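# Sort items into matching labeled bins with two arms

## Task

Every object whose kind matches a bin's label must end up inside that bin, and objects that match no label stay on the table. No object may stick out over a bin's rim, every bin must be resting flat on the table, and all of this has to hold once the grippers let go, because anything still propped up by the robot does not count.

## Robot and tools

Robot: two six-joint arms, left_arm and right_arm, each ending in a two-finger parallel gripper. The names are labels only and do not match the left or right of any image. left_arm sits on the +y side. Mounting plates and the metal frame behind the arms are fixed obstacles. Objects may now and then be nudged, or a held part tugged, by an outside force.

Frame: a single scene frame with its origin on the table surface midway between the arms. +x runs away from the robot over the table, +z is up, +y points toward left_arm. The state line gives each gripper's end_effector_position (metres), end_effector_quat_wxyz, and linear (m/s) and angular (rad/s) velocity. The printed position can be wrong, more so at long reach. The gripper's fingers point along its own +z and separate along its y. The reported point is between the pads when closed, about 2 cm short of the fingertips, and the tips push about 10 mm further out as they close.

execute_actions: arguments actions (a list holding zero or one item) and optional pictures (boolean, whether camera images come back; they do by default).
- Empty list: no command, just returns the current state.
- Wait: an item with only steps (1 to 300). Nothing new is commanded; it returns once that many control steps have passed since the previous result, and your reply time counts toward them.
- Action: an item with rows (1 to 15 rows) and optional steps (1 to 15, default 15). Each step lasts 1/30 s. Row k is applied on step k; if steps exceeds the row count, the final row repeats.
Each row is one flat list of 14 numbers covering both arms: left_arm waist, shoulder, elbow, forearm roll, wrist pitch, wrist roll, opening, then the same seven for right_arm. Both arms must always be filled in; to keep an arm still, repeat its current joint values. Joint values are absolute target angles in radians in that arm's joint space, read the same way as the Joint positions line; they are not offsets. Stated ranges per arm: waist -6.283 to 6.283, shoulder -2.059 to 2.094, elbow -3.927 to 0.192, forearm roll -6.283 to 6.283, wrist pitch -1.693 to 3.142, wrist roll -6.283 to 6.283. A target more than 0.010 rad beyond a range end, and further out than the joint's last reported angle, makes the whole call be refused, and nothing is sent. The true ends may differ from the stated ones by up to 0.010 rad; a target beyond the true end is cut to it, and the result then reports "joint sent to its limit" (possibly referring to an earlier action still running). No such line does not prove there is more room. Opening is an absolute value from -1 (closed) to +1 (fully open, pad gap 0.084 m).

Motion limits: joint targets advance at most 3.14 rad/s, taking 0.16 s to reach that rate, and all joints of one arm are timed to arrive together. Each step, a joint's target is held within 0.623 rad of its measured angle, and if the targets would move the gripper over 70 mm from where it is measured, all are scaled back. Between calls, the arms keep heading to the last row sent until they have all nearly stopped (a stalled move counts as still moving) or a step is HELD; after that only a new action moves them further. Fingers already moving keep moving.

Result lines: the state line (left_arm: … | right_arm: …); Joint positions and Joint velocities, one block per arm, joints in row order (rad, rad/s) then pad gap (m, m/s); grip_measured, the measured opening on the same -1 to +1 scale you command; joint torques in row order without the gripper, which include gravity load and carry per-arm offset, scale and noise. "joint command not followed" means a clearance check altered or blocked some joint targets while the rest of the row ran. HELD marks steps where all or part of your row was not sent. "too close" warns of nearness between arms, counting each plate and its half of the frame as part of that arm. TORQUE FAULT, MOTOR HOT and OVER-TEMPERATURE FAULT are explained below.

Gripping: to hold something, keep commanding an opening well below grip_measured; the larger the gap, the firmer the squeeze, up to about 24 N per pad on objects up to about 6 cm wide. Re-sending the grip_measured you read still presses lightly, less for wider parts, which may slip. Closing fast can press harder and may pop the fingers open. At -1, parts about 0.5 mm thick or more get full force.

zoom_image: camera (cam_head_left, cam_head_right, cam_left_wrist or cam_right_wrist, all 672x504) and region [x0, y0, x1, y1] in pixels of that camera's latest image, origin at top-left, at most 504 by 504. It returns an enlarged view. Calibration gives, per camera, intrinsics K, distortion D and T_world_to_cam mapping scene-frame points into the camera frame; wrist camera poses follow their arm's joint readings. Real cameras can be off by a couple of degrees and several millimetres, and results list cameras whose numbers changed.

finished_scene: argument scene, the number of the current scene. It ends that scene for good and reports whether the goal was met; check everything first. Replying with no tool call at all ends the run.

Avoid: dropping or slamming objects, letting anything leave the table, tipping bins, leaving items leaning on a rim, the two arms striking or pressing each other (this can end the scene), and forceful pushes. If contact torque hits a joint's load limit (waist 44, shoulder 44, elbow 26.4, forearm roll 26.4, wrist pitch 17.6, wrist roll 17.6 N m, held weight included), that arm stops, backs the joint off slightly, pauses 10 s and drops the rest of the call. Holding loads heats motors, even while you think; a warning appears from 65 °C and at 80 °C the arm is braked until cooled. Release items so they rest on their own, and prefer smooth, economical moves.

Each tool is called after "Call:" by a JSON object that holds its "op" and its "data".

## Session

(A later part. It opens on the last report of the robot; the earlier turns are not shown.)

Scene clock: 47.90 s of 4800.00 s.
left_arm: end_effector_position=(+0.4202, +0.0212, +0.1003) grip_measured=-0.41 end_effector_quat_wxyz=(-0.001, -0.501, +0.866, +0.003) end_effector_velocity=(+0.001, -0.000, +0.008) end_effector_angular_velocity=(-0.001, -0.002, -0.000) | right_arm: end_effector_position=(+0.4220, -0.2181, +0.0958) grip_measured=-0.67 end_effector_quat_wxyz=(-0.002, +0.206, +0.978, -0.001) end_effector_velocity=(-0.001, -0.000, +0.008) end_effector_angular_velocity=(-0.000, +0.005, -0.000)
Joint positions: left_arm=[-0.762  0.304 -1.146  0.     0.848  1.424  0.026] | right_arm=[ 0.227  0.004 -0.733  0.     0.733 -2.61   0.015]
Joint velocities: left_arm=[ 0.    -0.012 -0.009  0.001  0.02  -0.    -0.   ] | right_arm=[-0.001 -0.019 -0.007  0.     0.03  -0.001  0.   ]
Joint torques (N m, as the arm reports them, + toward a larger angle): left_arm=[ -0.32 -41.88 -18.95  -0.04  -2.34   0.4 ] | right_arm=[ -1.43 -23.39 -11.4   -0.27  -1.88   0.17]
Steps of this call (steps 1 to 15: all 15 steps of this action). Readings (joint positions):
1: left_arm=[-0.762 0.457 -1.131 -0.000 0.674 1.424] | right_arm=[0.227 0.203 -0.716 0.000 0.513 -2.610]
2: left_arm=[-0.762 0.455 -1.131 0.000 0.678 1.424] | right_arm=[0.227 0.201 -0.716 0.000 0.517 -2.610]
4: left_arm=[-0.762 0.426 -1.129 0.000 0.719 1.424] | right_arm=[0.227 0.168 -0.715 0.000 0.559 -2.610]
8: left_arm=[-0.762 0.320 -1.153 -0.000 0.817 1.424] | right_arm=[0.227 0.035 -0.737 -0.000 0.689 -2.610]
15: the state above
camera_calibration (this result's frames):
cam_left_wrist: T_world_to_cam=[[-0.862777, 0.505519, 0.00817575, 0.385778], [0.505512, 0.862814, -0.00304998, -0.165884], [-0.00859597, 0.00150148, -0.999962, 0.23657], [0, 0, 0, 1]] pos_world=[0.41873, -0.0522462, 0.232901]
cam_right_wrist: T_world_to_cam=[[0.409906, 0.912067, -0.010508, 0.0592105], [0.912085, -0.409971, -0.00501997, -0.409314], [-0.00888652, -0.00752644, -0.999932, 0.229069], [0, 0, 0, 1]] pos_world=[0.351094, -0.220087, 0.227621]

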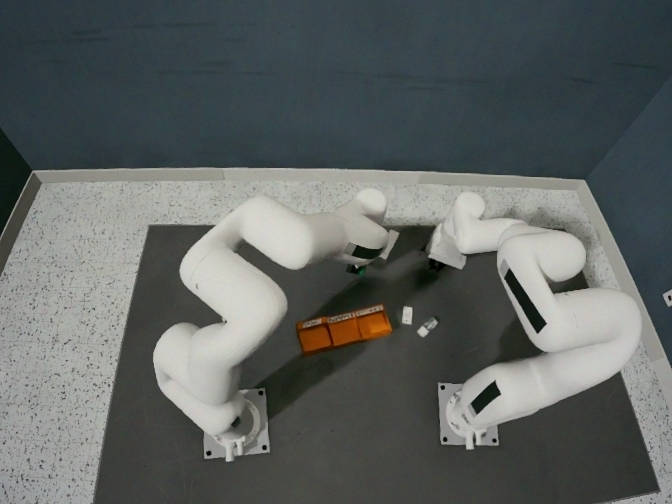

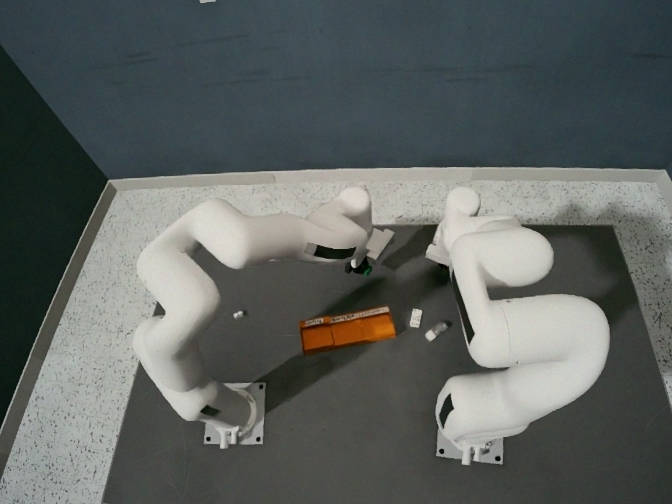

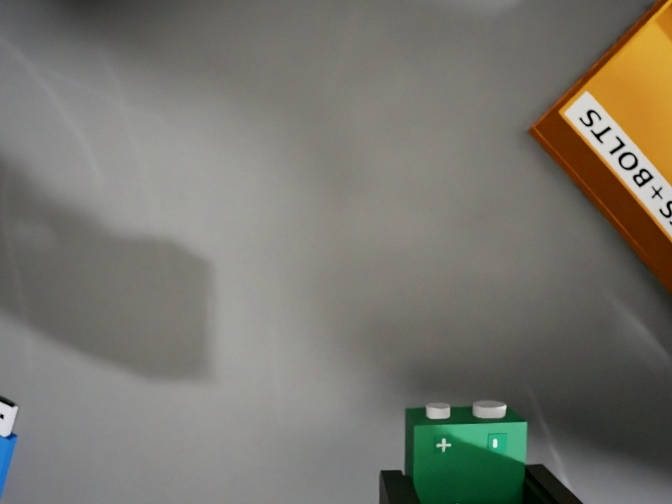

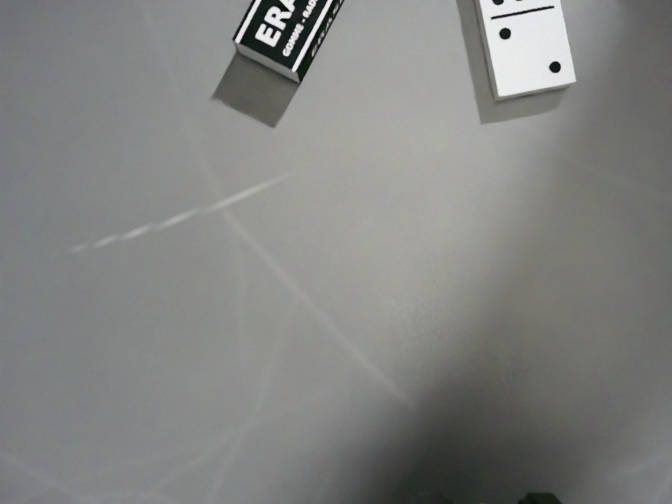

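Call:
{"op": "execute_actions", "data": {"actions": [{"rows":[[-0.95,-0.126,-0.585,0,0.711,0.49,-0.8,0.15,0.0,-0.735,0,0.735,-2.61,-0.95]]}], "pictures": false}}

Call:
{"op": "execute_actions", "data": {"actions": [{"steps":20}]}}

Scene clock: 52.90 s of 4800.00 s.
left_arm: end_effector_position=(+0.2887, +0.0466, +0.1007) grip_measured=-0.41 end_effector_quat_wxyz=(+0.000, +0.719, -0.695, -0.000) end_effector_velocity=(-0.274, +0.103, -0.041) end_effector_angular_velocity=(+0.009, +0.008, +1.708) | right_arm: end_effector_position=(+0.4255, -0.2496, +0.0979) grip_measured=-0.67 end_effector_quat_wxyz=(-0.000, +0.244, +0.970, -0.000) end_effector_velocity=(-0.000, -0.003, -0.001) end_effector_angular_velocity=(-0.000, +0.002, -0.006)
Joint positions: left_arm=[-0.915 -0.047 -0.69  -0.     0.737  0.716  0.026] | right_arm=[ 0.151 -0.    -0.735  0.     0.735 -2.61   0.015]
Joint velocities: left_arm=[-0.323 -0.731  0.974 -0.    -0.23  -2.031  0.   ] | right_arm=[-0.007  0.002 -0.    -0.     0.    -0.001 -0.   ]
Joint torques (N m, as the arm reports them, + toward a larger angle): left_arm=[  0.88 -24.4  -18.35  -0.25  -1.82   0.96] | right_arm=[ -1.77 -22.95 -11.12  -0.2   -1.8    0.11]
Steps of this call (steps 1 to 15: the robot went on to your last target; steps 16 to 90: nothing new was sent; then 1.50 s passed at rest; steps 91 to 105: all 15 steps of this action). Readings (joint positions):
91: left_arm=[-0.762 0.300 -1.149 -0.000 0.849 1.424] | right_arm=[0.227 0.000 -0.735 0.000 0.735 -2.610]
92: left_arm=[-0.763 0.298 -1.146 0.000 0.848 1.420] | right_arm=[0.224 -0.000 -0.735 0.000 0.735 -2.610]
94: left_arm=[-0.773 0.272 -1.111 0.000 0.838 1.379] | right_arm=[0.196 -0.000 -0.735 0.000 0.735 -2.610]
98: left_arm=[-0.831 0.145 -0.945 -0.000 0.799 1.184] | right_arm=[0.157 0.000 -0.735 -0.000 0.735 -2.610]
105: the state above

Scene clock: 53.57 s of 4800.00 s.
left_arm: end_effector_position=(+0.2600, +0.0584, +0.0955) grip_measured=-0.41 end_effector_quat_wxyz=(+0.000, +0.782, -0.624, +0.000) end_effector_velocity=(-0.001, +0.001, -0.000) end_effector_angular_velocity=(+0.001, +0.001, +0.001) | right_arm: end_effector_position=(+0.4255, -0.2499, +0.0979) grip_measured=-0.67 end_effector_quat_wxyz=(+0.000, +0.244, +0.970, -0.000) end_effector_velocity=(-0.000, +0.000, -0.000) end_effector_angular_velocity=(-0.000, +0.001, -0.001)
Joint positions: left_arm=[-0.95  -0.126 -0.585 -0.     0.711  0.49   0.026] | right_arm=[ 0.15  -0.    -0.735 -0.     0.735 -2.61   0.015]
Joint velocities: left_arm=[-0.001 -0.001  0.003  0.     0.    -0.002 -0.   ] | right_arm=[ 0.     0.     0.    -0.     0.001  0.001 -0.   ]
Joint torques (N m, as the arm reports them, + toward a larger angle): left_arm=[ -1.04 -24.95 -16.93  -0.3   -1.75   0.17] | right_arm=[ -1.63 -22.8  -11.49   0.02  -1.92   0.06]
Steps of this call (steps 1 to 20: the robot went on to your last target). Readings (joint positions):
1: left_arm=[-0.925 -0.070 -0.660 0.000 0.730 0.652] | right_arm=[0.151 -0.000 -0.735 0.000 0.735 -2.610]
2: left_arm=[-0.933 -0.088 -0.635 0.000 0.724 0.601] | right_arm=[0.151 -0.000 -0.735 0.000 0.735 -2.610]
4: left_arm=[-0.943 -0.110 -0.605 0.000 0.717 0.539] | right_arm=[0.150 -0.000 -0.735 0.000 0.735 -2.610]
8: left_arm=[-0.948 -0.122 -0.591 -0.000 0.712 0.500] | right_arm=[0.150 -0.000 -0.735 0.000 0.735 -2.610]
20: the state above
camera_calibration (this result's frames):
cam_left_wrist: T_world_to_cam=[[-0.976762, -0.21431, 0.00250229, 0.300975], [-0.214319, 0.976756, -0.00389846, 0.063638], [-0.00160865, -0.00434416, -0.999989, 0.228938], [0, 0, 0, 1]] pos_world=[0.307988, 0.0033378, 0.228431]
cam_right_wrist: T_world_to_cam=[[0.478846, 0.877855, -0.00878702, 0.0488025], [0.877878, -0.47888, -0.00211953, -0.428486], [-0.00606857, -0.006699, -0.999959, 0.229977], [0, 0, 0, 1]] pos_world=[0.354185, -0.246494, 0.229489]

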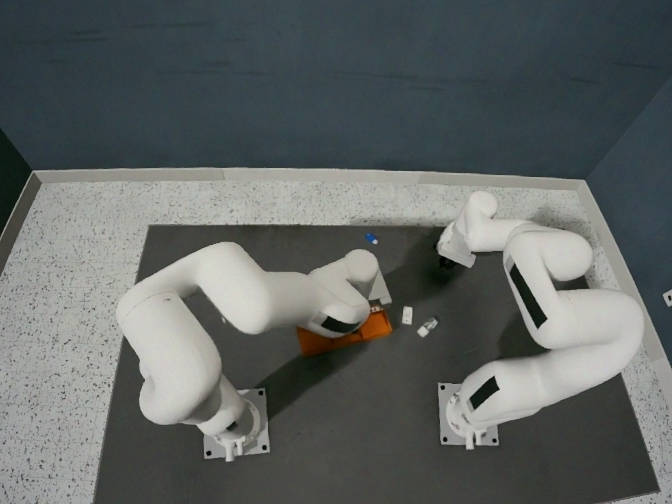

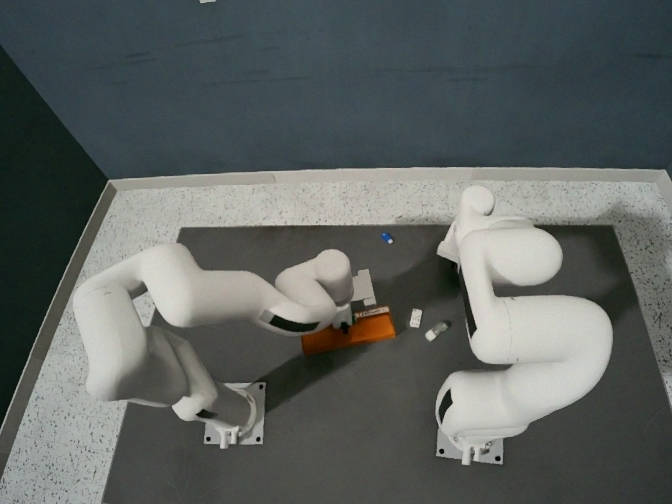

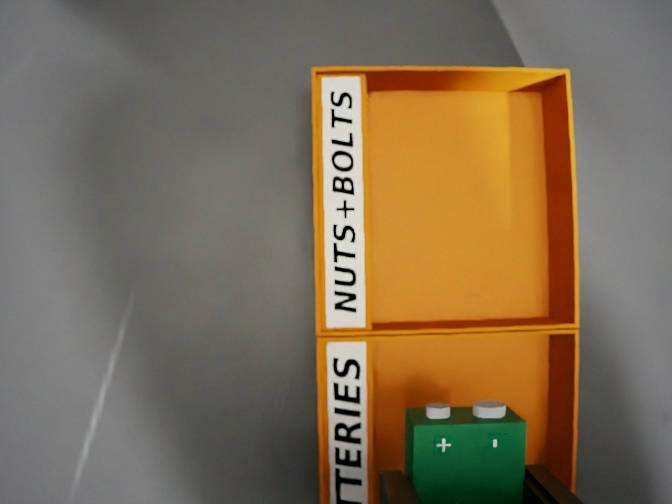

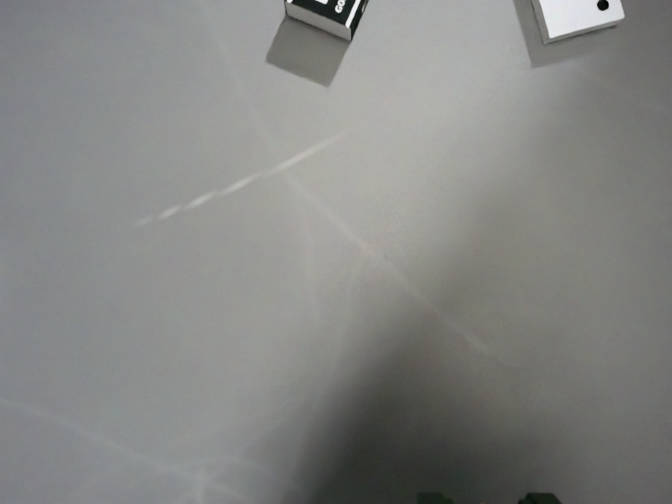

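Call:
{"op": "execute_actions", "data": {"actions": [{"rows":[[-0.985,-0.126,-0.585,0,0.711,0.455,-0.8,0.15,0.0,-0.735,0,0.735,-2.61,-0.95]],"steps":6}], "pictures": false}}

Call:
{"op": "execute_actions", "data": {"actions": [{"rows":[[-0.985,0.03,-0.548,0,0.518,0.455,-0.8,0.15,0.0,-0.735,0,0.735,-2.61,-0.95]]}], "pictures": false}}

Call:
{"op": "execute_actions", "data": {"actions": [{"rows":[[-0.985,0.03,-0.548,0,0.518,0.455,-0.27,0.15,0.0,-0.735,0,0.735,-2.61,-0.95]],"steps":10}], "pictures": false}}

Call:
{"op": "execute_actions", "data": {"actions": [{"rows":[[-0.985,-0.14,-0.585,0,0.725,0.455,-0.27,0.15,0.0,-0.735,0,0.735,-2.61,-0.95]]}]}}

Call:
{"op": "execute_actions", "data": {"actions": [{"rows":[[0.1,-0.3,-0.5,0,0.8,0.455,-0.27,0.15,0.0,-0.735,0,0.735,-2.61,-0.95]]}], "pictures": false}}

Call:
{"op": "execute_actions", "data": {"actions": [{"steps":25}], "pictures": false}}

Scene clock: 61.80 s of 4800.00 s.
left_arm: end_effector_position=(+0.2518, +0.0515, +0.0955) grip_measured=-0.41 end_effector_quat_wxyz=(+0.000, +0.782, -0.624, -0.000) end_effector_velocity=(-0.027, -0.022, -0.000) end_effector_angular_velocity=(+0.001, +0.001, +0.001) | right_arm: end_effector_position=(+0.4255, -0.2499, +0.0979) grip_measured=-0.67 end_effector_quat_wxyz=(+0.000, +0.244, +0.970, -0.000) end_effector_velocity=(-0.000, -0.001, +0.000) end_effector_angular_velocity=(-0.000, -0.000, -0.001)
Joint positions: left_arm=[-0.978 -0.126 -0.585  0.     0.711  0.462  0.026] | right_arm=[ 0.15   0.    -0.735  0.     0.735 -2.61   0.015]
Joint velocities: left_arm=[-0.093  0.     0.001  0.     0.001 -0.094 -0.   ] | right_arm=[-0.001 -0.     0.    -0.    -0.     0.     0.   ]
Joint torques (N m, as the arm reports them, + toward a larger angle): left_arm=[  0.46 -24.43 -16.84   0.22  -1.88   0.32] | right_arm=[ -1.59 -22.69 -11.26  -0.14  -1.81   0.15]
Steps of this call (steps 1 to 15: the robot went on to your last target; steps 16 to 90: nothing new was sent; then 5.03 s passed at rest; steps 91 to 96: all 6 steps of this action). Readings (joint positions):
91: left_arm=[-0.950 -0.126 -0.585 0.000 0.711 0.490] | right_arm=[0.150 0.000 -0.735 0.000 0.735 -2.610]
92: left_arm=[-0.953 -0.126 -0.585 -0.000 0.711 0.486] | right_arm=[0.150 -0.000 -0.735 -0.000 0.735 -2.610]
94: left_arm=[-0.968 -0.126 -0.585 -0.000 0.711 0.471] | right_arm=[0.150 0.000 -0.735 0.000 0.735 -2.610]
96: the state above

Scene clock: 62.30 s of 4800.00 s.
left_arm: end_effector_position=(+0.2501, +0.0497, +0.0405) grip_measured=-0.41 end_effector_quat_wxyz=(+0.000, +0.782, -0.623, +0.001) end_effector_velocity=(-0.001, +0.002, -0.006) end_effector_angular_velocity=(+0.001, +0.000, -0.000) | right_arm: end_effector_position=(+0.4255, -0.2499, +0.0979) grip_measured=-0.67 end_effector_quat_wxyz=(+0.000, +0.244, +0.970, -0.000) end_effector_velocity=(+0.000, +0.001, +0.000) end_effector_angular_velocity=(+0.000, -0.000, +0.002)
Joint positions: left_arm=[-0.985  0.027 -0.55  -0.     0.52   0.455  0.026] | right_arm=[ 0.15  -0.    -0.735 -0.     0.735 -2.61   0.015]
Joint velocities: left_arm=[-0.     0.014  0.009 -0.    -0.022  0.    -0.   ] | right_arm=[ 0.002 -0.    -0.    -0.    -0.    -0.001 -0.   ]
Joint torques (N m, as the arm reports them, + toward a larger angle): left_arm=[ -0.85 -26.29 -14.36  -0.03  -1.82  -0.12] | right_arm=[ -1.85 -22.79 -11.55  -0.1   -1.94   0.31]
Steps of this call (steps 1 to 15: all 15 steps of this action). Readings (joint positions):
1: left_arm=[-0.981 -0.126 -0.585 0.000 0.711 0.460] | right_arm=[0.150 0.000 -0.735 0.000 0.735 -2.610]
2: left_arm=[-0.982 -0.124 -0.585 -0.000 0.707 0.458] | right_arm=[0.150 -0.000 -0.735 0.000 0.735 -2.610]
4: left_arm=[-0.984 -0.095 -0.581 -0.000 0.665 0.457] | right_arm=[0.150 -0.000 -0.735 -0.000 0.735 -2.610]
8: left_arm=[-0.985 0.008 -0.549 0.000 0.554 0.455] | right_arm=[0.150 -0.000 -0.735 0.000 0.735 -2.610]
15: the state above

Scene clock: 62.63 s of 4800.00 s.
left_arm: end_effector_position=(+0.2495, +0.0503, +0.0393) grip_measured=-0.29 end_effector_quat_wxyz=(+0.000, +0.782, -0.623, +0.000) end_effector_velocity=(-0.001, +0.001, -0.001) end_effector_angular_velocity=(+0.003, +0.002, -0.001) | right_arm: end_effector_position=(+0.4255, -0.2499, +0.0979) grip_measured=-0.67 end_effector_quat_wxyz=(+0.000, +0.244, +0.970, -0.000) end_effector_velocity=(+0.000, +0.000, +0.001) end_effector_angular_velocity=(+0.001, -0.001, -0.001)
Joint positions: left_arm=[-0.985  0.03  -0.548 -0.     0.518  0.455  0.032] | right_arm=[ 0.15  -0.    -0.735  0.     0.735 -2.61   0.015]
Joint velocities: left_arm=[-0.     0.002  0.002  0.001 -0.001  0.     0.   ] | right_arm=[-0.    -0.001 -0.     0.001  0.    -0.    -0.   ]
Joint torques (N m, as the arm reports them, + toward a larger angle): left_arm=[ -0.76 -26.92 -14.35  -0.07  -1.89   0.04] | right_arm=[ -1.81 -23.09 -11.24  -0.18  -1.82   0.18]
Steps of this call (steps 1 to 10: all 10 steps of this action). Readings (joint positions):
1: left_arm=[-0.985 0.028 -0.549 -0.000 0.519 0.455] | right_arm=[0.150 0.000 -0.735 0.000 0.735 -2.610]
2: left_arm=[-0.985 0.028 -0.549 -0.000 0.519 0.455] | right_arm=[0.150 -0.000 -0.735 0.000 0.735 -2.610]
4: left_arm=[-0.985 0.029 -0.549 -0.000 0.518 0.455] | right_arm=[0.150 0.000 -0.735 -0.000 0.735 -2.610]
8: left_arm=[-0.985 0.029 -0.548 -0.000 0.518 0.455] | right_arm=[0.150 -0.000 -0.735 0.000 0.735 -2.610]
10: the state above

Scene clock: 63.13 s of 4800.00 s.
left_arm: end_effector_position=(+0.2485, +0.0516, +0.0981) grip_measured=-0.29 end_effector_quat_wxyz=(-0.000, +0.782, -0.624, -0.001) end_effector_velocity=(+0.001, -0.001, +0.008) end_effector_angular_velocity=(+0.000, -0.001, -0.000) | right_arm: end_effector_position=(+0.4229, -0.2498, +0.0956) grip_measured=-0.67 end_effector_quat_wxyz=(-0.004, +0.244, +0.970, -0.001) end_effector_velocity=(+0.016, -0.000, +0.014) end_effector_angular_velocity=(+0.001, -0.046, -0.000)
Joint positions: left_arm=[-0.985 -0.137 -0.583  0.     0.723  0.455  0.032] | right_arm=[ 0.15   0.002 -0.731  0.     0.737 -2.61   0.015]
Joint velocities: left_arm=[ 0.    -0.016 -0.01   0.001  0.025 -0.001  0.   ] | right_arm=[-0.001 -0.01  -0.026 -0.001 -0.01  -0.     0.   ]
Joint torques (N m, as the arm reports them, + toward a larger angle): left_arm=[ -1.03 -24.71 -16.91  -0.05  -1.83   0.37] | right_arm=[ -2.38 -28.15 -15.08  -0.6   -3.93   0.15]
Steps of this call (steps 1 to 15: all 15 steps of this action). Readings (joint positions):
1: left_arm=[-0.985 0.030 -0.548 0.000 0.518 0.455] | right_arm=[0.150 -0.000 -0.735 0.000 0.735 -2.610]
2: left_arm=[-0.985 0.028 -0.548 0.000 0.522 0.455] | right_arm=[0.150 0.000 -0.735 0.000 0.735 -2.610]
4: left_arm=[-0.985 -0.002 -0.552 0.000 0.564 0.455] | right_arm=[0.150 -0.000 -0.735 -0.000 0.735 -2.610]
8: left_arm=[-0.985 -0.114 -0.584 -0.000 0.685 0.455] | right_arm=[0.150 -0.000 -0.735 -0.000 0.735 -2.610]
15: the state above
camera_calibration (this result's frames):
cam_left_wrist: T_world_to_cam=[[-0.97675, -0.214346, 0.00378207, 0.288179], [-0.214353, 0.976755, -0.00132063, 0.0675902], [-0.00341109, -0.00210062, -0.999992, 0.231758], [0, 0, 0, 1]] pos_world=[0.296758, -0.00376215, 0.230755]
cam_right_wrist: T_world_to_cam=[[0.478506, 0.877993, -0.0126385, 0.0504822], [0.877975, -0.478624, -0.00889355, -0.425448], [-0.0138576, -0.00684068, -0.999881, 0.230873], [0, 0, 0, 1]] pos_world=[0.352576, -0.246374, 0.2277]

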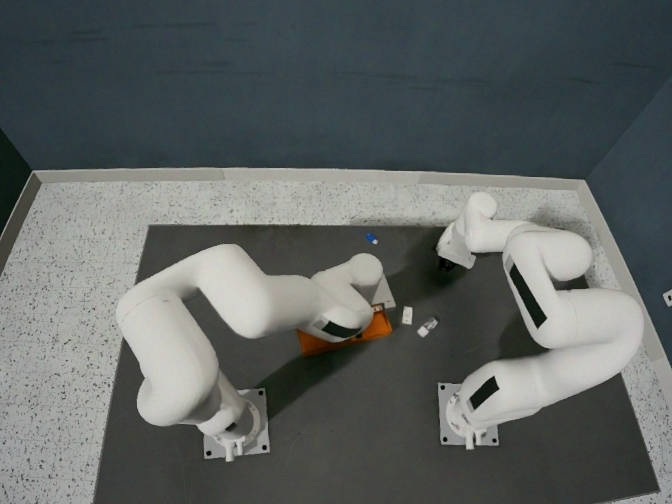

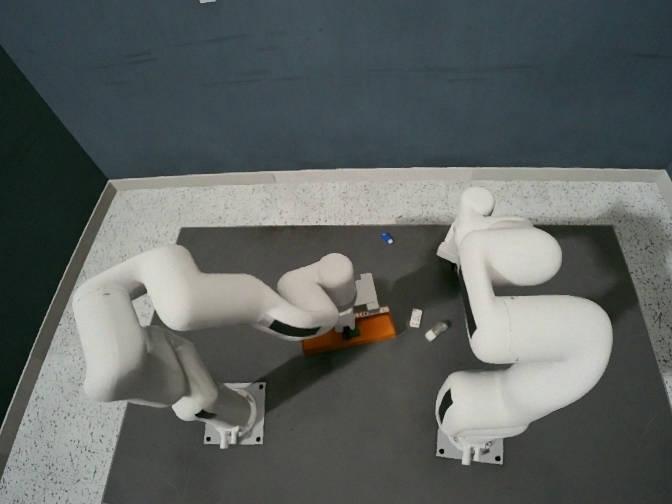

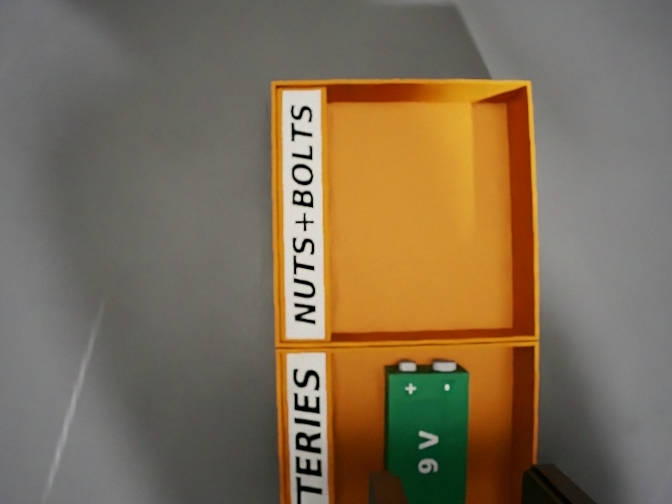

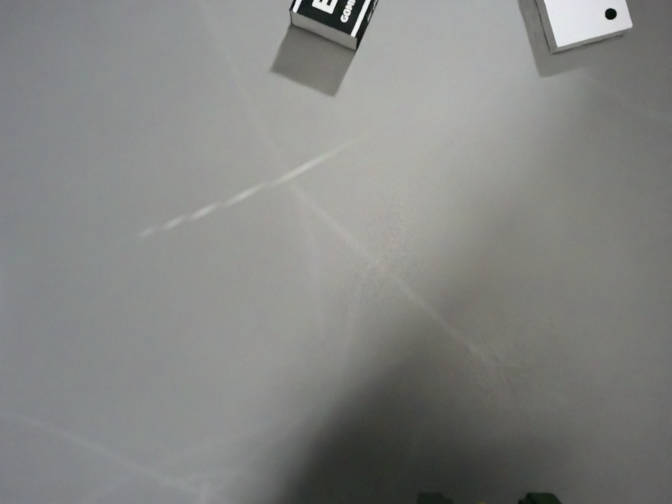

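Scene clock: 63.63 s of 4800.00 s.
left_arm: end_effector_position=(+0.3342, +0.1852, +0.1109) grip_measured=-0.29 end_effector_quat_wxyz=(+0.000, +0.898, -0.440, -0.001) end_effector_velocity=(+0.144, +0.356, +0.019) end_effector_angular_velocity=(-0.000, -0.002, +1.070) | right_arm: end_effector_position=(+0.4258, -0.2500, +0.0982) grip_measured=-0.67 end_effector_quat_wxyz=(+0.000, +0.244, +0.970, +0.000) end_effector_velocity=(-0.001, +0.000, -0.001) end_effector_angular_velocity=(-0.000, +0.003, +0.001)
Joint positions: left_arm=[-0.549 -0.226 -0.537 -0.     0.765  0.455  0.032] | right_arm=[ 0.15  -0.    -0.735 -0.     0.735 -2.61   0.015]
Joint velocities: left_arm=[ 1.072 -0.144  0.074  0.001  0.069  0.001 -0.   ] | right_arm=[ 0.001  0.001  0.002 -0.    -0.    -0.     0.   ]
Joint torques (N m, as the arm reports them, + toward a larger angle): left_arm=[ -0.27 -21.12 -16.56   0.06  -1.65   0.36] | right_arm=[ -1.31 -23.06 -11.05   0.01  -1.75   0.24]
Steps of this call (steps 1 to 15: all 15 steps of this action). Readings (joint positions):
1: left_arm=[-0.985 -0.138 -0.583 0.000 0.724 0.455] | right_arm=[0.150 0.001 -0.732 0.000 0.737 -2.610]
2: left_arm=[-0.982 -0.139 -0.583 0.000 0.724 0.455] | right_arm=[0.150 0.001 -0.733 0.000 0.736 -2.610]
4: left_arm=[-0.945 -0.149 -0.576 0.000 0.729 0.455] | right_arm=[0.150 -0.001 -0.737 -0.000 0.734 -2.610]
8: left_arm=[-0.797 -0.184 -0.559 -0.000 0.746 0.455] | right_arm=[0.150 -0.001 -0.738 -0.000 0.733 -2.610]
15: the state above

Scene clock: 64.47 s of 4800.00 s.
left_arm: end_effector_position=(+0.3503, +0.4070, +0.1200) grip_measured=-0.29 end_effector_quat_wxyz=(+0.000, +0.991, -0.132, -0.000) end_effector_velocity=(-0.001, +0.008, +0.001) end_effector_angular_velocity=(+0.000, -0.002, +0.023) | right_arm: end_effector_position=(+0.4255, -0.2499, +0.0979) grip_measured=-0.67 end_effector_quat_wxyz=(+0.000, +0.244, +0.970, -0.000) end_effector_velocity=(+0.000, -0.000, +0.000) end_effector_angular_velocity=(-0.001, -0.001, +0.000)
Joint positions: left_arm=[ 0.097 -0.3   -0.5   -0.     0.8    0.455  0.032] | right_arm=[ 0.15  -0.    -0.735 -0.     0.735 -2.61   0.015]
Joint velocities: left_arm=[ 0.023 -0.003  0.001 -0.     0.     0.     0.   ] | right_arm=[-0.    -0.001 -0.    -0.002  0.     0.001 -0.   ]
Joint torques (N m, as the arm reports them, + toward a larger angle): left_arm=[ -1.77 -19.9  -17.55  -0.04  -1.84   0.25] | right_arm=[ -1.68 -22.72 -11.1   -0.13  -1.87   0.29]
Steps of this call (steps 1 to 25: the robot went on to your last target). Readings (joint positions):
1: left_arm=[-0.513 -0.231 -0.535 -0.000 0.768 0.455] | right_arm=[0.150 -0.000 -0.735 -0.000 0.735 -2.610]
2: left_arm=[-0.477 -0.236 -0.533 -0.000 0.770 0.455] | right_arm=[0.150 -0.000 -0.735 -0.000 0.735 -2.610]
4: left_arm=[-0.405 -0.244 -0.529 -0.000 0.773 0.455] | right_arm=[0.150 -0.000 -0.735 -0.000 0.735 -2.610]
8: left_arm=[-0.260 -0.260 -0.520 -0.000 0.781 0.455] | right_arm=[0.150 -0.000 -0.735 -0.000 0.735 -2.610]
25: the state above

Call:
{"op": "execute_actions", "data": {"actions": [{"rows":[[0.1,-0.3,-0.5,0,0.8,0.455,-0.27,0.854,-0.196,-0.513,0,0.709,-2.624,-0.95]]}], "pictures": false}}

Call:
{"op": "execute_actions", "data": {"actions": [{"steps":22}], "pictures": false}}

Call:
{"op": "execute_actions", "data": {"actions": [{"rows":[[0.1,-0.3,-0.5,0,0.8,0.455,-0.27,0.854,-0.004,-0.475,0,0.479,-2.624,-0.95]]}]}}

Scene clock: 70.20 s of 4800.00 s.
left_arm: end_effector_position=(+0.3502, +0.4081, +0.1201) grip_measured=-0.29 end_effector_quat_wxyz=(+0.000, +0.991, -0.130, +0.000) end_effector_velocity=(-0.000, -0.000, -0.000) end_effector_angular_velocity=(+0.000, +0.001, -0.000) | right_arm: end_effector_position=(+0.3535, -0.1032, +0.0979) grip_measured=-0.67 end_effector_quat_wxyz=(+0.000, +0.041, +0.999, +0.000) end_effector_velocity=(-0.240, +0.307, -0.004) end_effector_angular_velocity=(+0.001, -0.001, +1.017)
Joint positions: left_arm=[ 0.1   -0.3   -0.5    0.     0.8    0.455  0.032] | right_arm=[ 0.553 -0.114 -0.606  0.     0.72  -2.618  0.015]
Joint velocities: left_arm=[-0.  0.  0.  0.  0. -0. -0.] | right_arm=[ 0.998 -0.273  0.307  0.001 -0.036 -0.02   0.   ]
Joint torques (N m, as the arm reports them, + toward a larger angle): left_arm=[ -0.3  -19.93 -17.58  -0.08  -1.72   0.2 ] | right_arm=[ -2.02 -19.92 -10.85  -0.13  -1.62   0.22]
Steps of this call (steps 1 to 30: the robot went on to your last target; steps 31 to 100: nothing new was sent; then 1.90 s passed at rest; steps 101 to 115: all 15 steps of this action). Readings (joint positions):
101: left_arm=[0.100 -0.300 -0.500 -0.000 0.800 0.455] | right_arm=[0.150 -0.000 -0.735 -0.000 0.735 -2.610]
102: left_arm=[0.100 -0.300 -0.500 0.000 0.800 0.455] | right_arm=[0.153 -0.001 -0.734 -0.000 0.735 -2.610]
104: left_arm=[0.100 -0.300 -0.500 0.000 0.800 0.455] | right_arm=[0.189 -0.013 -0.721 -0.000 0.733 -2.611]
108: left_arm=[0.100 -0.300 -0.500 0.000 0.800 0.455] | right_arm=[0.325 -0.052 -0.676 0.000 0.728 -2.614]
115: the state above

Scene clock: 70.93 s of 4800.00 s.
left_arm: end_effector_position=(+0.3502, +0.4081, +0.1201) grip_measured=-0.29 end_effector_quat_wxyz=(+0.000, +0.991, -0.130, +0.000) end_effector_velocity=(+0.000, +0.000, -0.000) end_effector_angular_velocity=(+0.000, -0.000, -0.001) | right_arm: end_effector_position=(+0.2708, -0.0262, +0.0955) grip_measured=-0.67 end_effector_quat_wxyz=(-0.000, -0.112, +0.994, -0.000) end_effector_velocity=(-0.001, +0.001, -0.000) end_effector_angular_velocity=(+0.001, +0.000, +0.005)
Joint positions: left_arm=[ 0.1   -0.3   -0.5   -0.     0.8    0.455  0.032] | right_arm=[ 0.853 -0.196 -0.513 -0.     0.709 -2.624  0.015]
Joint velocities: left_arm=[ 0.     0.001 -0.     0.    -0.     0.001 -0.   ] | right_arm=[ 0.005 -0.001  0.001  0.001 -0.001 -0.001 -0.   ]
Joint torques (N m, as the arm reports them, + toward a larger angle): left_arm=[ -0.47 -20.04 -17.33   0.13  -1.85   0.26] | right_arm=[ -1.73 -17.32 -11.12   0.02  -1.76   0.06]
Steps of this call (steps 1 to 22: the robot went on to your last target). Readings (joint positions):
1: left_arm=[0.100 -0.300 -0.500 0.000 0.800 0.455] | right_arm=[0.586 -0.123 -0.596 0.000 0.719 -2.619]
2: left_arm=[0.100 -0.300 -0.500 0.000 0.800 0.455] | right_arm=[0.620 -0.132 -0.585 0.000 0.717 -2.619]
4: left_arm=[0.100 -0.300 -0.500 0.000 0.800 0.455] | right_arm=[0.688 -0.151 -0.564 0.000 0.715 -2.621]
8: left_arm=[0.100 -0.300 -0.500 0.000 0.800 0.455] | right_arm=[0.810 -0.184 -0.526 0.000 0.711 -2.623]
22: the state above

Scene clock: 71.43 s of 4800.00 s.
left_arm: end_effector_position=(+0.3502, +0.4081, +0.1201) grip_measured=-0.29 end_effector_quat_wxyz=(+0.000, +0.991, -0.130, +0.000) end_effector_velocity=(-0.000, -0.000, -0.000) end_effector_angular_velocity=(+0.000, +0.000, -0.002) | right_arm: end_effector_position=(+0.2713, -0.0254, +0.0334) grip_measured=-0.67 end_effector_quat_wxyz=(+0.001, -0.112, +0.994, +0.001) end_effector_velocity=(+0.001, +0.001, -0.005) end_effector_angular_velocity=(+0.007, -0.007, -0.001)
Joint positions: left_arm=[ 0.1   -0.3   -0.5   -0.     0.8    0.455  0.032] | right_arm=[ 0.854 -0.007 -0.477 -0.     0.482 -2.624  0.015]
Joint velocities: left_arm=[-0.    -0.     0.     0.     0.     0.001 -0.   ] | right_arm=[ 0.     0.018  0.005  0.001 -0.033  0.    -0.   ]
Joint torques (N m, as the arm reports them, + toward a larger angle): left_arm=[ -0.35 -19.66 -17.27  -0.28  -1.64   0.39] | right_arm=[ -1.68 -19.51  -9.12   0.35  -1.61   0.29]
Steps of this call (steps 1 to 15: all 15 steps of this action). Readings (joint positions):
1: left_arm=[0.100 -0.300 -0.500 0.000 0.800 0.455] | right_arm=[0.853 -0.196 -0.513 -0.000 0.709 -2.624]
2: left_arm=[0.100 -0.300 -0.500 0.000 0.800 0.455] | right_arm=[0.853 -0.194 -0.513 -0.000 0.705 -2.624]
4: left_arm=[0.100 -0.300 -0.500 0.000 0.800 0.455] | right_arm=[0.854 -0.163 -0.510 -0.000 0.663 -2.624]
8: left_arm=[0.100 -0.300 -0.500 -0.000 0.800 0.455] | right_arm=[0.854 -0.038 -0.478 0.000 0.526 -2.624]
15: the state above
camera_calibration (this result's frames):
cam_left_wrist: T_world_to_cam=[[-0.266496, -0.963833, 0.00252365, 0.521072], [-0.963831, 0.266485, -0.00385749, 0.293788], [0.00304546, -0.00346037, -0.999989, 0.253154], [0, 0, 0, 1]] pos_world=[0.421255, 0.424812, 0.25297]
cam_right_wrist: T_world_to_cam=[[-0.216859, 0.976172, -0.00772302, 0.11615], [0.976202, 0.216863, -0.000272375, -0.194833], [0.00140895, -0.00759829, -0.99997, 0.163979], [0, 0, 0, 1]] pos_world=[0.215153, -0.0698846, 0.164818]

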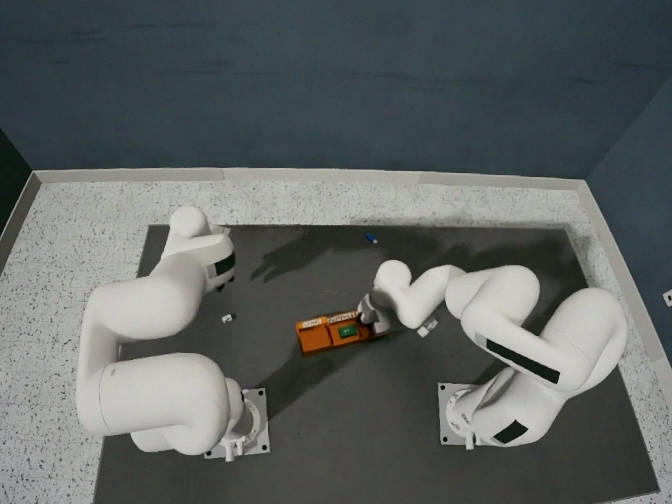

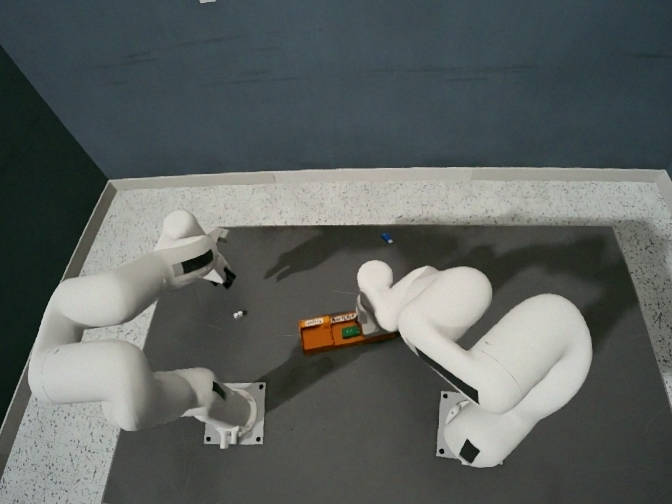

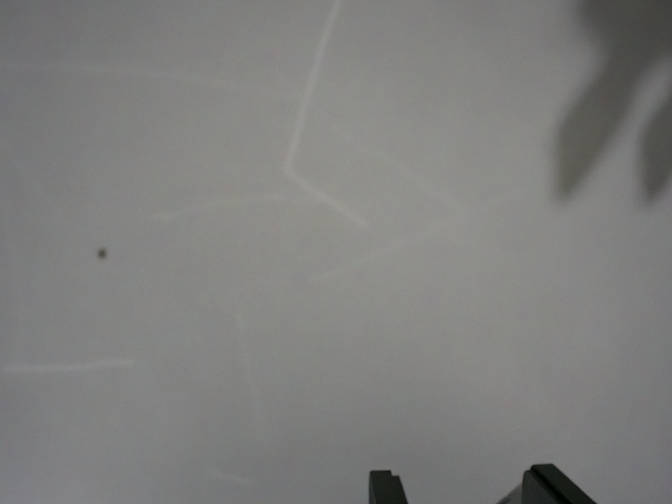

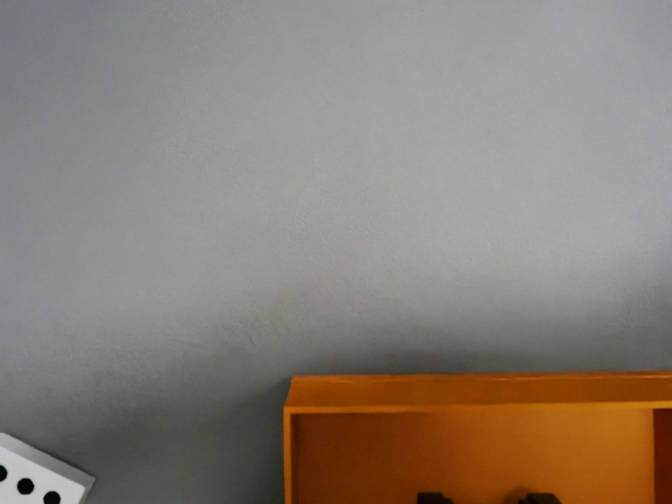

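Call:
{"op": "execute_actions", "data": {"actions": [{"rows":[[0.1,-0.3,-0.5,0,0.8,0.455,-0.27,0.854,-0.004,-0.475,0,0.479,-2.624,-0.4]],"steps":10}], "pictures": false}}

Call:
{"op": "execute_actions", "data": {"actions": [{"rows":[[0.1,-0.3,-0.5,0,0.8,0.455,-0.27,0.854,-0.196,-0.513,0,0.709,-2.624,-0.4]],"steps":12}], "pictures": false}}

Call:
{"op": "execute_actions", "data": {"actions": [{"rows":[[0.1,-0.3,-0.5,0,0.8,0.455,-0.27,0.532,-0.303,-0.394,0,0.697,-2.47,0]]}], "pictures": false}}

Call:
{"op": "execute_actions", "data": {"actions": [{"steps":10}]}}

Scene clock: 77.83 s of 4800.00 s.
left_arm: end_effector_position=(+0.3502, +0.4081, +0.1201) grip_measured=-0.29 end_effector_quat_wxyz=(+0.000, +0.991, -0.130, +0.000) end_effector_velocity=(-0.000, -0.000, -0.000) end_effector_angular_velocity=(-0.000, +0.001, -0.002) | right_arm: end_effector_position=(+0.2706, -0.0260, +0.0320) grip_measured=-0.42 end_effector_quat_wxyz=(+0.000, -0.112, +0.994, +0.000) end_effector_velocity=(-0.000, +0.000, -0.000) end_effector_angular_velocity=(-0.001, +0.001, -0.000)
Joint positions: left_arm=[ 0.1   -0.3   -0.5   -0.     0.8    0.455  0.032] | right_arm=[ 0.854 -0.004 -0.475  0.     0.479 -2.624  0.026]
Joint velocities: left_arm=[-0.     0.     0.001  0.    -0.     0.001 -0.   ] | right_arm=[ 0.001  0.     0.    -0.     0.     0.001  0.   ]
Joint torques (N m, as the arm reports them, + toward a larger angle): left_arm=[ -0.9  -20.08 -17.73  -0.23  -1.77   0.24] | right_arm=[ -1.55 -19.46  -9.    -0.17  -1.84   0.27]
Steps of this call (steps 1 to 15: the robot went on to your last target; steps 16 to 90: nothing new was sent; then 3.07 s passed at rest; steps 91 to 100: all 10 steps of this action). Readings (joint positions):
91: left_arm=[0.100 -0.300 -0.500 -0.000 0.800 0.455] | right_arm=[0.854 -0.004 -0.475 -0.000 0.479 -2.624]
92: left_arm=[0.100 -0.300 -0.500 0.000 0.800 0.455] | right_arm=[0.854 -0.004 -0.475 0.000 0.479 -2.624]
94: left_arm=[0.100 -0.300 -0.500 0.000 0.800 0.455] | right_arm=[0.854 -0.004 -0.475 0.000 0.479 -2.624]
98: left_arm=[0.100 -0.300 -0.500 0.000 0.800 0.455] | right_arm=[0.854 -0.004 -0.475 0.000 0.479 -2.624]
100: the state above

Scene clock: 78.23 s of 4800.00 s.
left_arm: end_effector_position=(+0.3502, +0.4081, +0.1201) grip_measured=-0.29 end_effector_quat_wxyz=(+0.000, +0.991, -0.130, +0.000) end_effector_velocity=(+0.000, -0.000, +0.000) end_effector_angular_velocity=(-0.000, -0.001, +0.001) | right_arm: end_effector_position=(+0.2713, -0.0254, +0.0939) grip_measured=-0.42 end_effector_quat_wxyz=(+0.001, -0.112, +0.994, +0.001) end_effector_velocity=(-0.031, -0.028, -0.008) end_effector_angular_velocity=(-0.080, +0.087, +0.001)
Joint positions: left_arm=[ 0.1   -0.3   -0.5    0.     0.8    0.455  0.032] | right_arm=[ 0.854 -0.19  -0.512 -0.     0.7   -2.624  0.026]
Joint velocities: left_arm=[-0.    -0.    -0.001 -0.    -0.001 -0.001 -0.   ] | right_arm=[ 0.    -0.044  0.041  0.001  0.121 -0.001 -0.   ]
Joint torques (N m, as the arm reports them, + toward a larger angle): left_arm=[ -0.7  -19.96 -17.61  -0.22  -1.84   0.22] | right_arm=[ -1.56 -16.18 -11.13   0.02  -2.11   0.18]
Steps of this call (steps 1 to 12: all 12 steps of this action). Readings (joint positions):
1: left_arm=[0.100 -0.300 -0.500 -0.000 0.800 0.455] | right_arm=[0.854 -0.004 -0.475 0.000 0.479 -2.624]
2: left_arm=[0.100 -0.300 -0.500 -0.000 0.800 0.455] | right_arm=[0.854 -0.006 -0.475 0.000 0.483 -2.624]
4: left_arm=[0.100 -0.300 -0.500 -0.000 0.800 0.455] | right_arm=[0.854 -0.037 -0.479 0.000 0.525 -2.624]
8: left_arm=[0.100 -0.300 -0.500 0.000 0.800 0.455] | right_arm=[0.854 -0.162 -0.511 -0.000 0.661 -2.624]
12: the state above

Scene clock: 78.73 s of 4800.00 s.
left_arm: end_effector_position=(+0.3502, +0.4081, +0.1201) grip_measured=-0.29 end_effector_quat_wxyz=(+0.000, +0.991, -0.130, +0.000) end_effector_velocity=(-0.000, -0.000, -0.000) end_effector_angular_velocity=(-0.000, +0.001, +0.000) | right_arm: end_effector_position=(+0.3021, -0.1321, +0.0901) grip_measured=-0.01 end_effector_quat_wxyz=(-0.000, +0.119, +0.993, -0.000) end_effector_velocity=(+0.007, -0.025, +0.003) end_effector_angular_velocity=(+0.006, -0.012, -0.129)
Joint positions: left_arm=[ 0.1   -0.3   -0.5   -0.     0.8    0.455  0.032] | right_arm=[ 0.54  -0.3   -0.397  0.     0.697 -2.474  0.044]
Joint velocities: left_arm=[-0.     0.     0.     0.     0.001 -0.    -0.   ] | right_arm=[-0.08  -0.032  0.023  0.    -0.004  0.048  0.   ]
Joint torques (N m, as the arm reports them, + toward a larger angle): left_arm=[ -0.63 -19.32 -17.62   0.11  -1.85   0.47] | right_arm=[ -1.21 -13.32 -11.16   0.05  -1.88   0.23]
Steps of this call (steps 1 to 15: all 15 steps of this action). Readings (joint positions):
1: left_arm=[0.100 -0.300 -0.500 -0.000 0.800 0.455] | right_arm=[0.854 -0.191 -0.511 0.000 0.703 -2.624]
2: left_arm=[0.100 -0.300 -0.500 -0.000 0.800 0.455] | right_arm=[0.851 -0.193 -0.509 -0.000 0.704 -2.622]
4: left_arm=[0.100 -0.300 -0.500 0.000 0.800 0.455] | right_arm=[0.814 -0.207 -0.495 -0.000 0.703 -2.602]
8: left_arm=[0.100 -0.300 -0.500 0.000 0.800 0.455] | right_arm=[0.660 -0.258 -0.439 0.000 0.700 -2.532]
15: the state above

Scene clock: 79.07 s of 4800.00 s.
left_arm: end_effector_position=(+0.3502, +0.4081, +0.1201) grip_measured=-0.29 end_effector_quat_wxyz=(+0.000, +0.991, -0.130, +0.000) end_effector_velocity=(+0.000, -0.000, -0.000) end_effector_angular_velocity=(+0.000, -0.000, +0.001) | right_arm: end_effector_position=(+0.3025, -0.1345, +0.0901) grip_measured=-0.01 end_effector_quat_wxyz=(-0.000, +0.125, +0.992, -0.000) end_effector_velocity=(+0.000, -0.002, +0.000) end_effector_angular_velocity=(+0.000, -0.000, -0.007)
Joint positions: left_arm=[ 0.1   -0.3   -0.5    0.     0.8    0.455  0.032] | right_arm=[ 0.533 -0.303 -0.394 -0.     0.697 -2.47   0.044]
Joint velocities: left_arm=[-0.     0.     0.     0.    -0.001 -0.001 -0.   ] | right_arm=[-0.005 -0.002  0.002  0.     0.001  0.002  0.   ]
Joint torques (N m, as the arm reports them, + toward a larger angle): left_arm=[ -0.54 -19.86 -17.58   0.02  -1.94   0.41] | right_arm=[ -2.22 -13.98 -10.85   0.05  -1.79   0.17]
Steps of this call (steps 1 to 10: the robot went on to your last target). Readings (joint positions):
1: left_arm=[0.100 -0.300 -0.500 0.000 0.800 0.455] | right_arm=[0.538 -0.301 -0.396 -0.000 0.697 -2.473]
2: left_arm=[0.100 -0.300 -0.500 0.000 0.800 0.455] | right_arm=[0.536 -0.301 -0.396 -0.000 0.697 -2.472]
4: left_arm=[0.100 -0.300 -0.500 -0.000 0.800 0.455] | right_arm=[0.535 -0.302 -0.395 -0.000 0.697 -2.471]
8: left_arm=[0.100 -0.300 -0.500 -0.000 0.800 0.455] | right_arm=[0.533 -0.303 -0.394 -0.000 0.697 -2.470]
10: the state above
camera_calibration (this result's frames):
cam_left_wrist: T_world_to_cam=[[-0.266496, -0.963833, 0.00252356, 0.521072], [-0.963831, 0.266485, -0.00385759, 0.293788], [0.00304558, -0.00346032, -0.999989, 0.253154], [0, 0, 0, 1]] pos_world=[0.421255, 0.424812, 0.25297]
cam_right_wrist: T_world_to_cam=[[0.253717, 0.967239, -0.00879353, 0.0864692], [0.967269, -0.253744, -0.00212384, -0.262042], [-0.00428556, -0.00796685, -0.999959, 0.221535], [0, 0, 0, 1]] pos_world=[0.232476, -0.148363, 0.22173]

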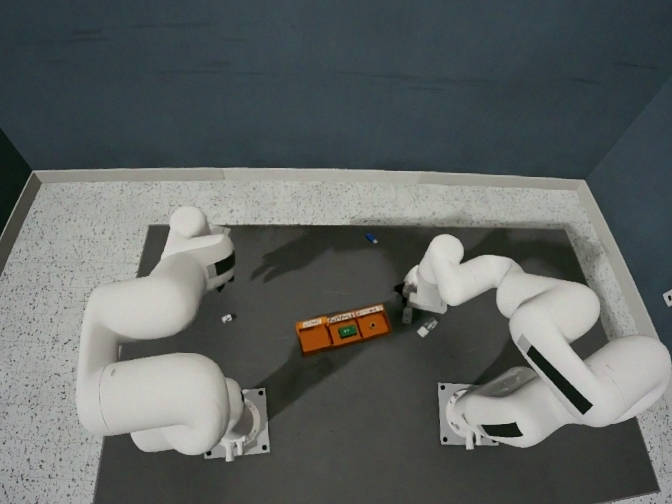

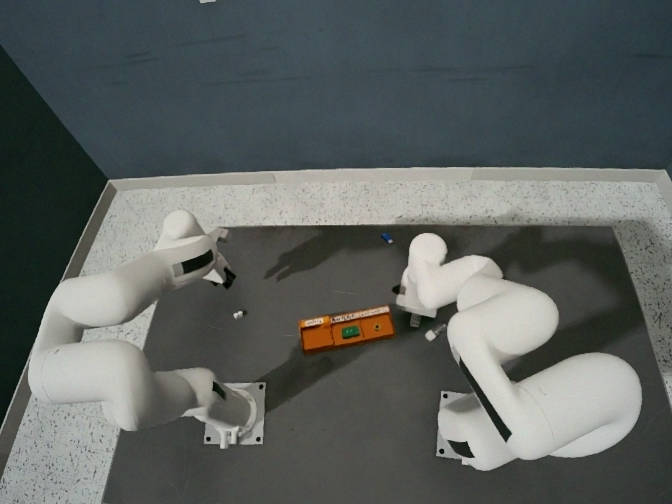

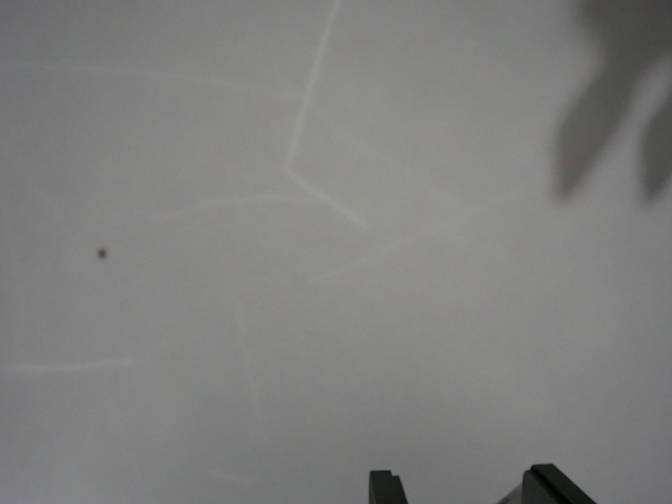

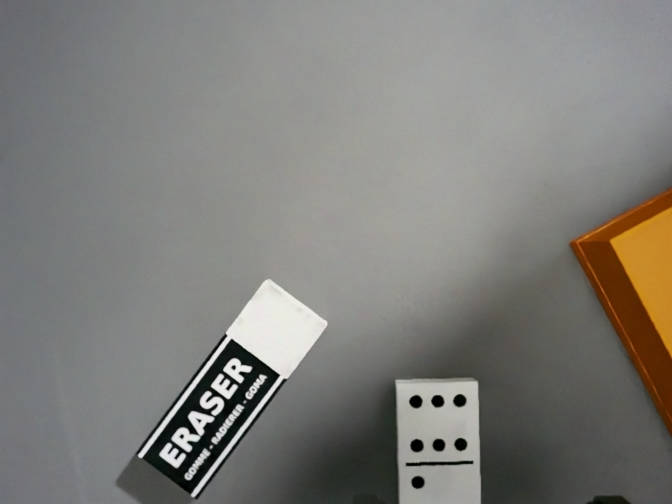

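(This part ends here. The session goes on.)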